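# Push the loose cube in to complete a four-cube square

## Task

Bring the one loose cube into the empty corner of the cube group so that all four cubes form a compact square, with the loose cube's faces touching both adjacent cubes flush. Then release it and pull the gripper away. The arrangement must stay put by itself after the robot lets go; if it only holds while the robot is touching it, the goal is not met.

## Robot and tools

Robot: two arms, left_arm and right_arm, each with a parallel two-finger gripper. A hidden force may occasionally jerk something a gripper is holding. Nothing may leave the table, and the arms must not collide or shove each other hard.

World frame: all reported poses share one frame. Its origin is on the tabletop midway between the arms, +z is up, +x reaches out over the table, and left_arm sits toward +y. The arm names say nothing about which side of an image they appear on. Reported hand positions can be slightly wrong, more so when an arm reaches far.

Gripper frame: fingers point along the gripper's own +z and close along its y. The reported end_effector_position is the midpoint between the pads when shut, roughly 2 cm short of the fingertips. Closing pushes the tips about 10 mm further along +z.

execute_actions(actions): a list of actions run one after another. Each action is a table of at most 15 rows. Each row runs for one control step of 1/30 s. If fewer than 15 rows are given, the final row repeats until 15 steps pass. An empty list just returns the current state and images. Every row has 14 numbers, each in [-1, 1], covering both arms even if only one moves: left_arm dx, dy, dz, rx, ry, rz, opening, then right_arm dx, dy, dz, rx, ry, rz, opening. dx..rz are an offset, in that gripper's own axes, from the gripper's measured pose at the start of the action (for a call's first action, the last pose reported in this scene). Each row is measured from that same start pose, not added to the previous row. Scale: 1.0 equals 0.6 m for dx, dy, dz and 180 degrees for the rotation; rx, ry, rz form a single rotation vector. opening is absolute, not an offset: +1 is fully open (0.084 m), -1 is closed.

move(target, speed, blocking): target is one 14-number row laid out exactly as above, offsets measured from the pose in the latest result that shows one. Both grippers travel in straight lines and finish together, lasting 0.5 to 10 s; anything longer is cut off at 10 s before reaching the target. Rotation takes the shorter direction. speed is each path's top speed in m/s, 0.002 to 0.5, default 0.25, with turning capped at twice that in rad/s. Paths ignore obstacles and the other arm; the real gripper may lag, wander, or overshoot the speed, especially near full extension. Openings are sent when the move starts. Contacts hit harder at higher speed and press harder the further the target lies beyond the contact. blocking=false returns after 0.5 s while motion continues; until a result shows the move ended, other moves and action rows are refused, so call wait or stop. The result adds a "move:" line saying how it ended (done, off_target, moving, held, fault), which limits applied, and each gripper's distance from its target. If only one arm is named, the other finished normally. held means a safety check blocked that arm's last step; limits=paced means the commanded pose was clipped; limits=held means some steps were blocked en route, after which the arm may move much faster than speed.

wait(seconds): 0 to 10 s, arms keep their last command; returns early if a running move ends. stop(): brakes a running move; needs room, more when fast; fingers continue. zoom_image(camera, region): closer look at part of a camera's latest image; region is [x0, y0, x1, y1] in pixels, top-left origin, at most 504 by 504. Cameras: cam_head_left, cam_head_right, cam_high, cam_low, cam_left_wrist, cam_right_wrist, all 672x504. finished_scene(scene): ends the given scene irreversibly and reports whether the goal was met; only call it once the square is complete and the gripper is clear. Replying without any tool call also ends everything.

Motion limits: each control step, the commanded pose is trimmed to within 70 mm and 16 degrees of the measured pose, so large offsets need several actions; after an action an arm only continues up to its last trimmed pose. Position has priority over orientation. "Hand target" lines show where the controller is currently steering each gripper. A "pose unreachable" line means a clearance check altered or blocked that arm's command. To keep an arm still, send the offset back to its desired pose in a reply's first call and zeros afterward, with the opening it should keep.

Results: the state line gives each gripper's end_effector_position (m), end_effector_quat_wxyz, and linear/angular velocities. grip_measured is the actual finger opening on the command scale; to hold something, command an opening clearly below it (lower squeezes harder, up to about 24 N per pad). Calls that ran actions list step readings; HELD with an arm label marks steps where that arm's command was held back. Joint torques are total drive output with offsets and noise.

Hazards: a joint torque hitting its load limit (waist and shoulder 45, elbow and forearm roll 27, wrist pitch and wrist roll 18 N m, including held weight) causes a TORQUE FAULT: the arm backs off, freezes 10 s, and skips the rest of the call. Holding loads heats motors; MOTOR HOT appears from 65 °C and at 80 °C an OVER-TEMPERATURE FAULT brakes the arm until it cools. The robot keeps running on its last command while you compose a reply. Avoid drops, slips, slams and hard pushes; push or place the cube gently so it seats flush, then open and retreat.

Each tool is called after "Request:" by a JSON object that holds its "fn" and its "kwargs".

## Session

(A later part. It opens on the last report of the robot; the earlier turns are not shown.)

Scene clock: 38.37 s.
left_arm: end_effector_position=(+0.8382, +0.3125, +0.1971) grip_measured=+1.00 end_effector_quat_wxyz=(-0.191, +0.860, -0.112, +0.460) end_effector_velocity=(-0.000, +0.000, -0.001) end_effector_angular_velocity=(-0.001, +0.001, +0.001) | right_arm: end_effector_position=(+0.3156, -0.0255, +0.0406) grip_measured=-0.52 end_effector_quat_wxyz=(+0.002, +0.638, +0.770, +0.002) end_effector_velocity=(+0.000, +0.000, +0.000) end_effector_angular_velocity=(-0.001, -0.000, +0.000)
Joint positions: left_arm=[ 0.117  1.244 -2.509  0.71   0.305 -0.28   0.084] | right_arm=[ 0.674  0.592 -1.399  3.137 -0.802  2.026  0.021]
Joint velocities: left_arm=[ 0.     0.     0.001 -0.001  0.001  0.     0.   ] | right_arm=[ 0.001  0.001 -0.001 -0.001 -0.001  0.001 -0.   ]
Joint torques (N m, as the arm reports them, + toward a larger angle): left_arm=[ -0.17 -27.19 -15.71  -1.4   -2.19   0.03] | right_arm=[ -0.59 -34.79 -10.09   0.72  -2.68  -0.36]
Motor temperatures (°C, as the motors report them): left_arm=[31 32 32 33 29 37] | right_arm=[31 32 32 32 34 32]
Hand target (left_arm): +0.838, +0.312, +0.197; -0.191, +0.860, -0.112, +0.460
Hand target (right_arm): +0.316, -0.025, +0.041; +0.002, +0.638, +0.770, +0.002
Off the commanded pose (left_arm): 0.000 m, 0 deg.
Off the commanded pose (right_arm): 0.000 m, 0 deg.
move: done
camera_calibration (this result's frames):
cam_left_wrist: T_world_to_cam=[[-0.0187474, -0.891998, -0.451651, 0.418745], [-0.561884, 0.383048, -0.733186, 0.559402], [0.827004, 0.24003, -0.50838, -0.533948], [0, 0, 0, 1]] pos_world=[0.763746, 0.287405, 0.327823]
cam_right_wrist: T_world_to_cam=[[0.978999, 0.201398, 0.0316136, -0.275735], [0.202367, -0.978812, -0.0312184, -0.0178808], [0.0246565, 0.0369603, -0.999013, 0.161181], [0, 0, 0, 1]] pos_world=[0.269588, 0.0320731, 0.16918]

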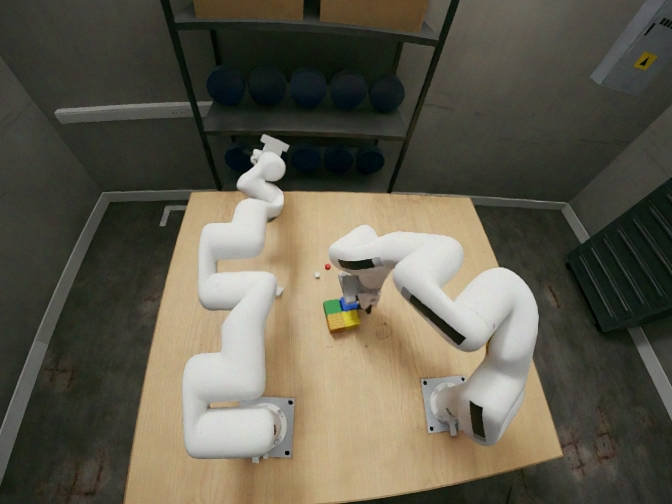

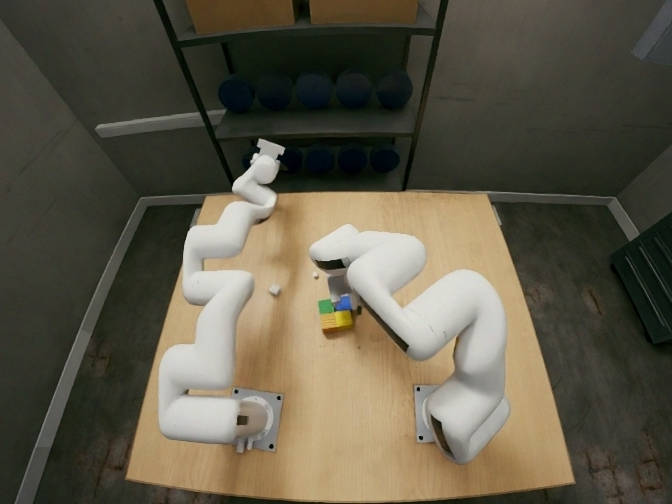

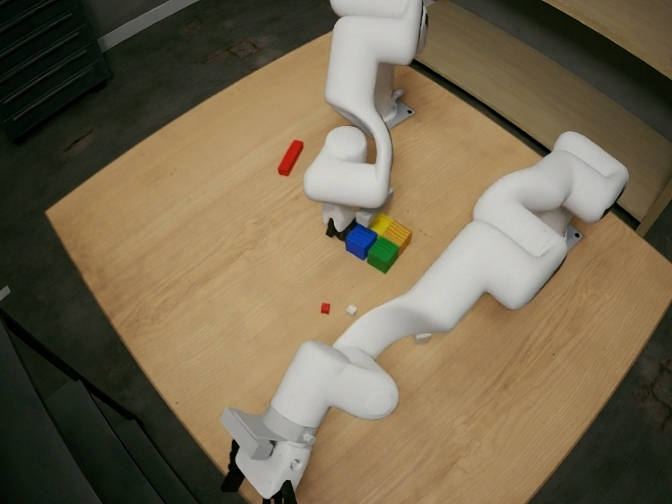

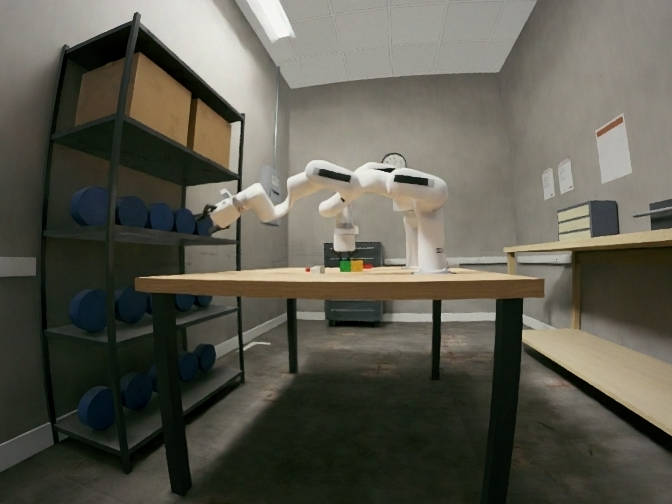

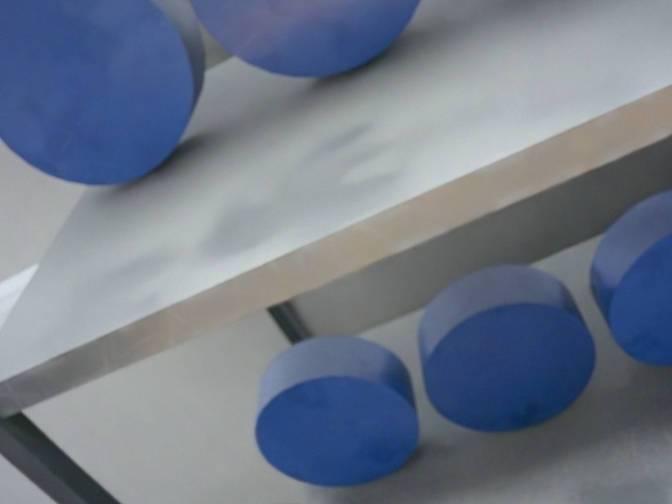

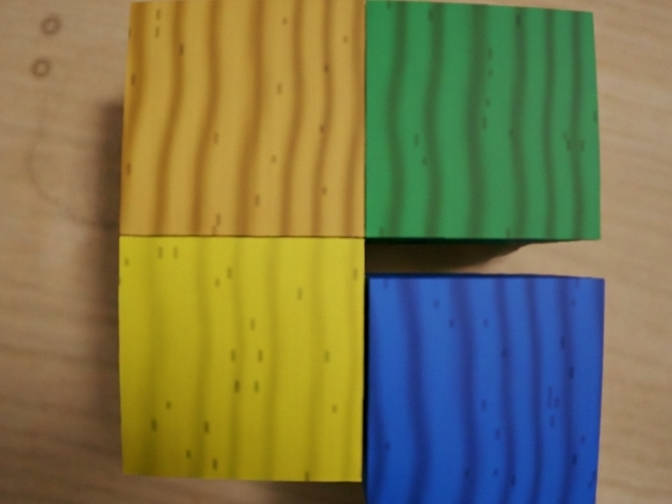

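Gap 40px ≈ 7.9 mm; side ≈1.2 mm.

Request:
{"fn": "move", "kwargs": {"target": [0,0,0,0,0,0,1,0.0133,-0.0022,0,0,0,0,-0.5], "speed": 0.015}}

Request:
{"fn": "move", "kwargs": {"target": [0,0,0,0,0,0,1,-0.03,0,-0.15,0,0,0,-0.5], "speed": 0.15}}

Scene clock: 44.07 s.
left_arm: end_effector_position=(+0.8382, +0.3125, +0.1971) grip_measured=+1.00 end_effector_quat_wxyz=(-0.191, +0.860, -0.112, +0.460) end_effector_velocity=(+0.000, -0.000, +0.001) end_effector_angular_velocity=(-0.000, -0.001, -0.001) | right_arm: end_effector_position=(+0.3128, -0.0179, +0.0405) grip_measured=-0.52 end_effector_quat_wxyz=(+0.002, +0.638, +0.770, +0.002) end_effector_velocity=(+0.000, -0.000, +0.000) end_effector_angular_velocity=(+0.001, +0.000, -0.004)
Joint positions: left_arm=[ 0.117  1.244 -2.509  0.71   0.305 -0.28   0.084] | right_arm=[ 0.692  0.599 -1.411  3.136 -0.807  2.044  0.021]
Joint velocities: left_arm=[-0.     0.    -0.002 -0.002  0.     0.002  0.   ] | right_arm=[-0.001  0.    -0.002  0.001 -0.001  0.002 -0.   ]
Joint torques (N m, as the arm reports them, + toward a larger angle): left_arm=[ -0.3  -27.63 -15.9   -1.31  -2.22  -0.03] | right_arm=[ -1.1  -34.88 -10.52   0.48  -2.52  -0.48]
Motor temperatures (°C, as the motors report them): left_arm=[31 32 32 33 29 37] | right_arm=[31 32 32 32 34 32]
Hand target (left_arm): +0.838, +0.312, +0.197; -0.191, +0.860, -0.112, +0.460
Hand target (right_arm): +0.313, -0.018, +0.041; +0.002, +0.638, +0.770, +0.002
Off the commanded pose (left_arm): 0.000 m, 0 deg.
Off the commanded pose (right_arm): 0.000 m, 0 deg.
move: done
camera_calibration (this result's frames):
cam_left_wrist: T_world_to_cam=[[-0.0187474, -0.891998, -0.451651, 0.418745], [-0.561884, 0.383048, -0.733186, 0.559402], [0.827004, 0.24003, -0.50838, -0.533948], [0, 0, 0, 1]] pos_world=[0.763746, 0.287405, 0.327823]
cam_right_wrist: T_world_to_cam=[[0.97899, 0.201447, 0.0315817, -0.274519], [0.202417, -0.9788, -0.0312649, -0.0099175], [0.0246139, 0.0370007, -0.999012, 0.160965], [0, 0, 0, 1]] pos_world=[0.266797, 0.0396381, 0.169165]

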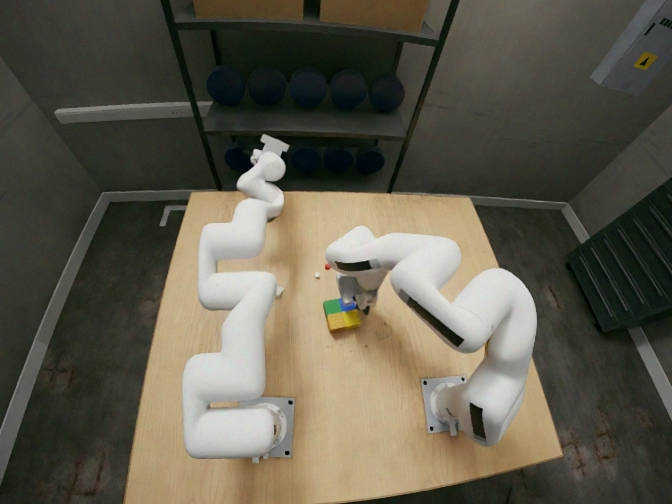

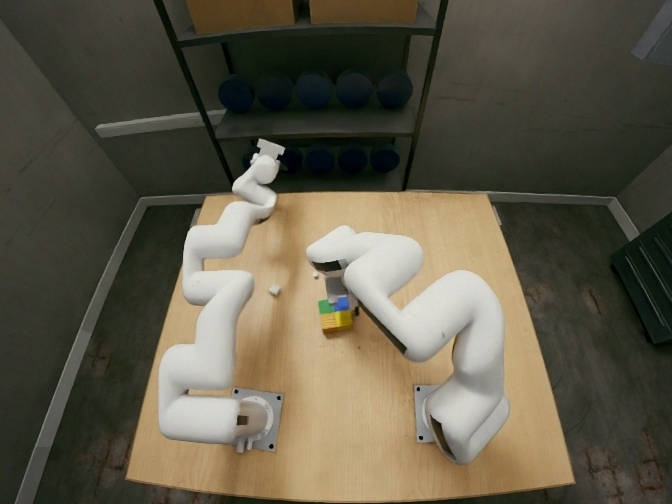

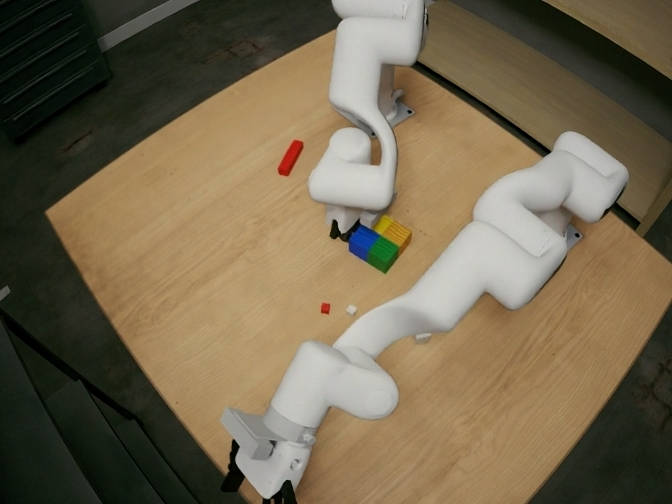

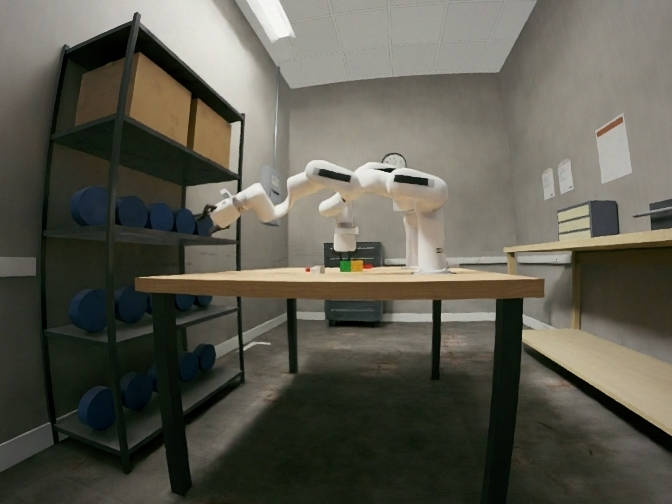

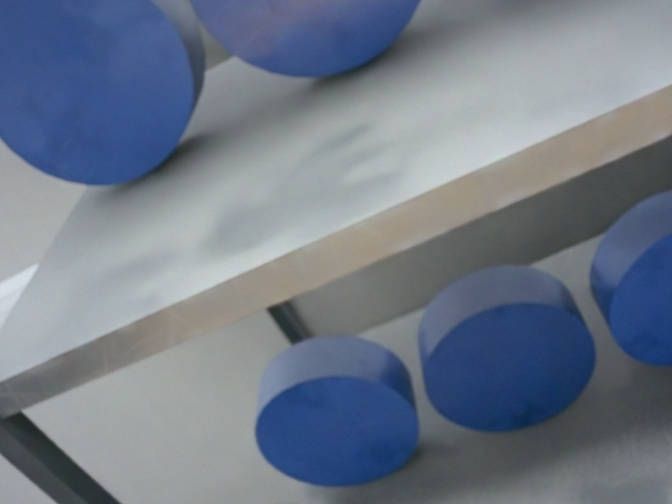

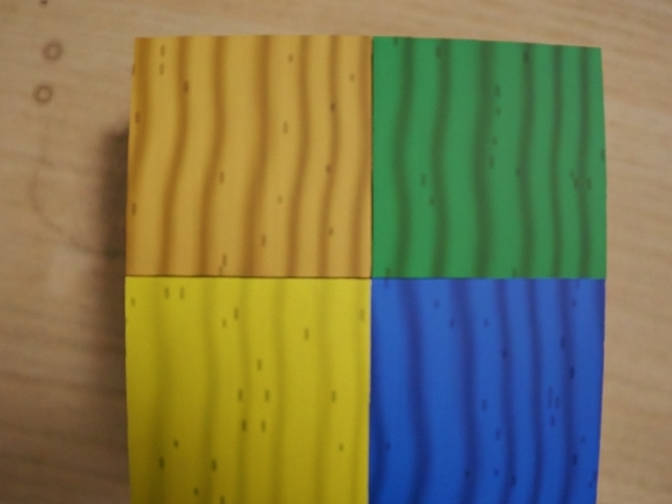

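Scene clock: 45.10 s.
left_arm: end_effector_position=(+0.8382, +0.3125, +0.1971) grip_measured=+1.00 end_effector_quat_wxyz=(-0.191, +0.860, -0.112, +0.460) end_effector_velocity=(-0.000, +0.000, -0.001) end_effector_angular_velocity=(+0.000, +0.001, +0.000) | right_arm: end_effector_position=(+0.3156, -0.0358, +0.1302) grip_measured=-0.52 end_effector_quat_wxyz=(+0.002, +0.638, +0.770, +0.002) end_effector_velocity=(+0.001, +0.000, +0.002) end_effector_angular_velocity=(+0.001, -0.004, +0.001)
Joint positions: left_arm=[ 0.117  1.244 -2.509  0.71   0.305 -0.28   0.084] | right_arm=[ 0.655  0.436 -1.434  3.137 -0.994  2.006  0.021]
Joint velocities: left_arm=[ 0.     0.     0.001  0.     0.    -0.     0.   ] | right_arm=[ 0.    -0.002 -0.003 -0.002 -0.002 -0.    -0.   ]
Joint torques (N m, as the arm reports them, + toward a larger angle): left_arm=[ -0.34 -27.91 -15.76  -1.39  -2.25   0.12] | right_arm=[ -0.93 -33.02 -11.61   0.53  -2.54  -0.24]
Motor temperatures (°C, as the motors report them): left_arm=[31 32 32 33 29 37] | right_arm=[31 32 32 32 34 32]
Hand target (left_arm): +0.838, +0.312, +0.197; -0.191, +0.860, -0.112, +0.460
Hand target (right_arm): +0.316, -0.036, +0.131; +0.003, +0.638, +0.770, +0.002
Off the commanded pose (left_arm): 0.000 m, 0 deg.
Off the commanded pose (right_arm): 0.000 m, 0 deg.
move: done
camera_calibration (this result's frames):
cam_left_wrist: T_world_to_cam=[[-0.0187475, -0.891998, -0.451651, 0.418745], [-0.561884, 0.383048, -0.733186, 0.559402], [0.827004, 0.24003, -0.50838, -0.533948], [0, 0, 0, 1]] pos_world=[0.763746, 0.287405, 0.327823]
cam_right_wrist: T_world_to_cam=[[0.97905, 0.201301, 0.0306344, -0.27643], [0.202216, -0.978867, -0.0304615, -0.0251964], [0.0238551, 0.0360182, -0.999066, 0.251291], [0, 0, 0, 1]] pos_world=[0.269739, 0.0219306, 0.258757]

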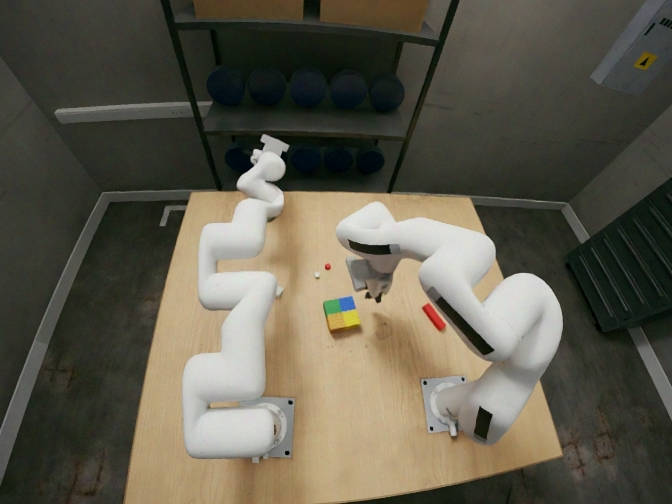

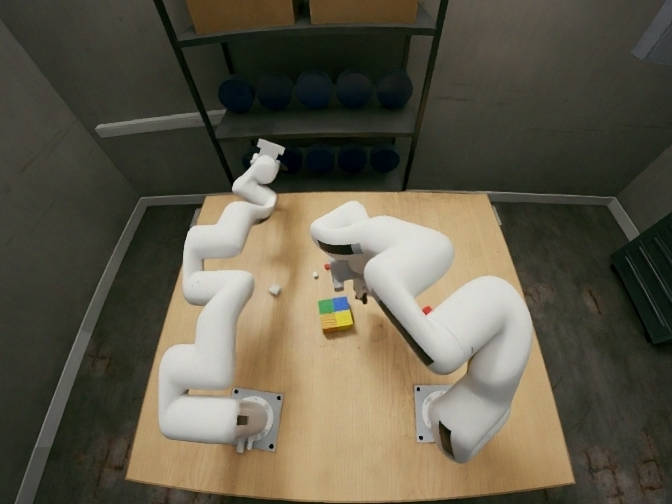

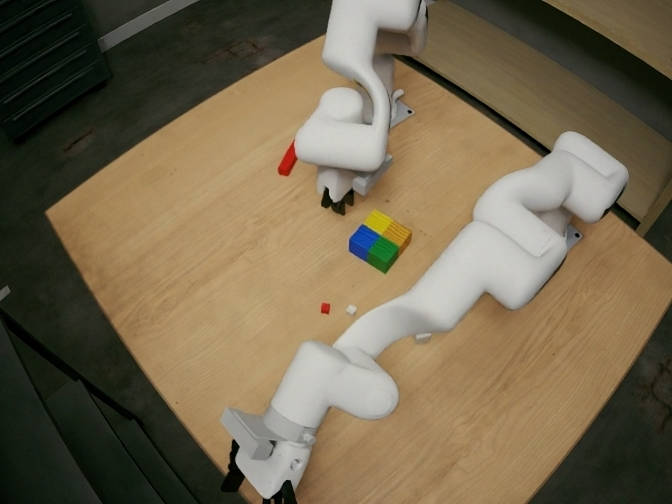

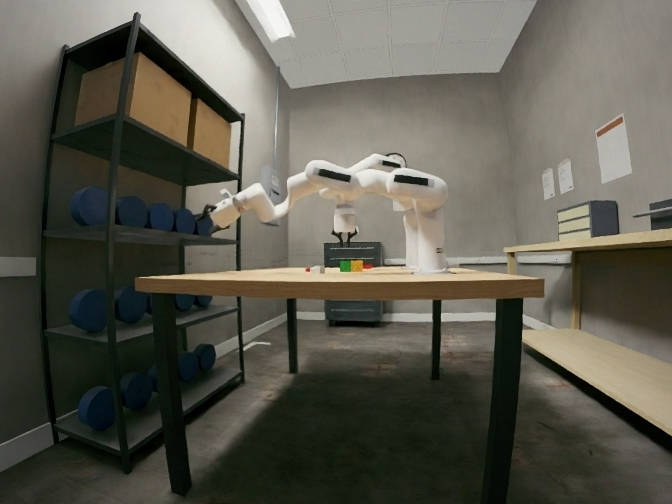

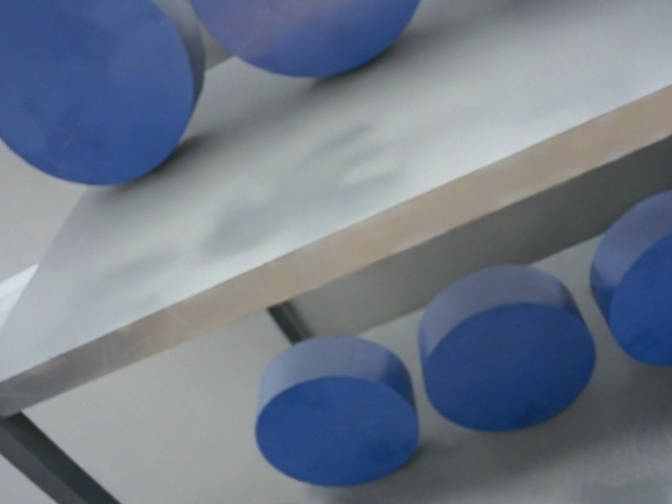

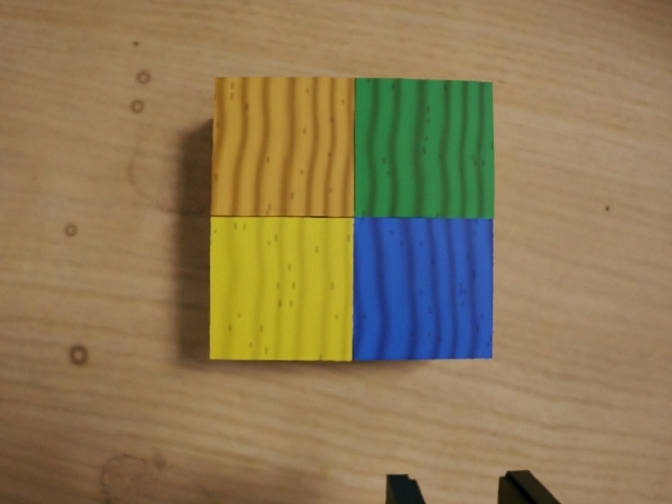

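Request:
{"fn": "finished_scene", "kwargs": {"scene": 2}}

The scene is finished: the task was done.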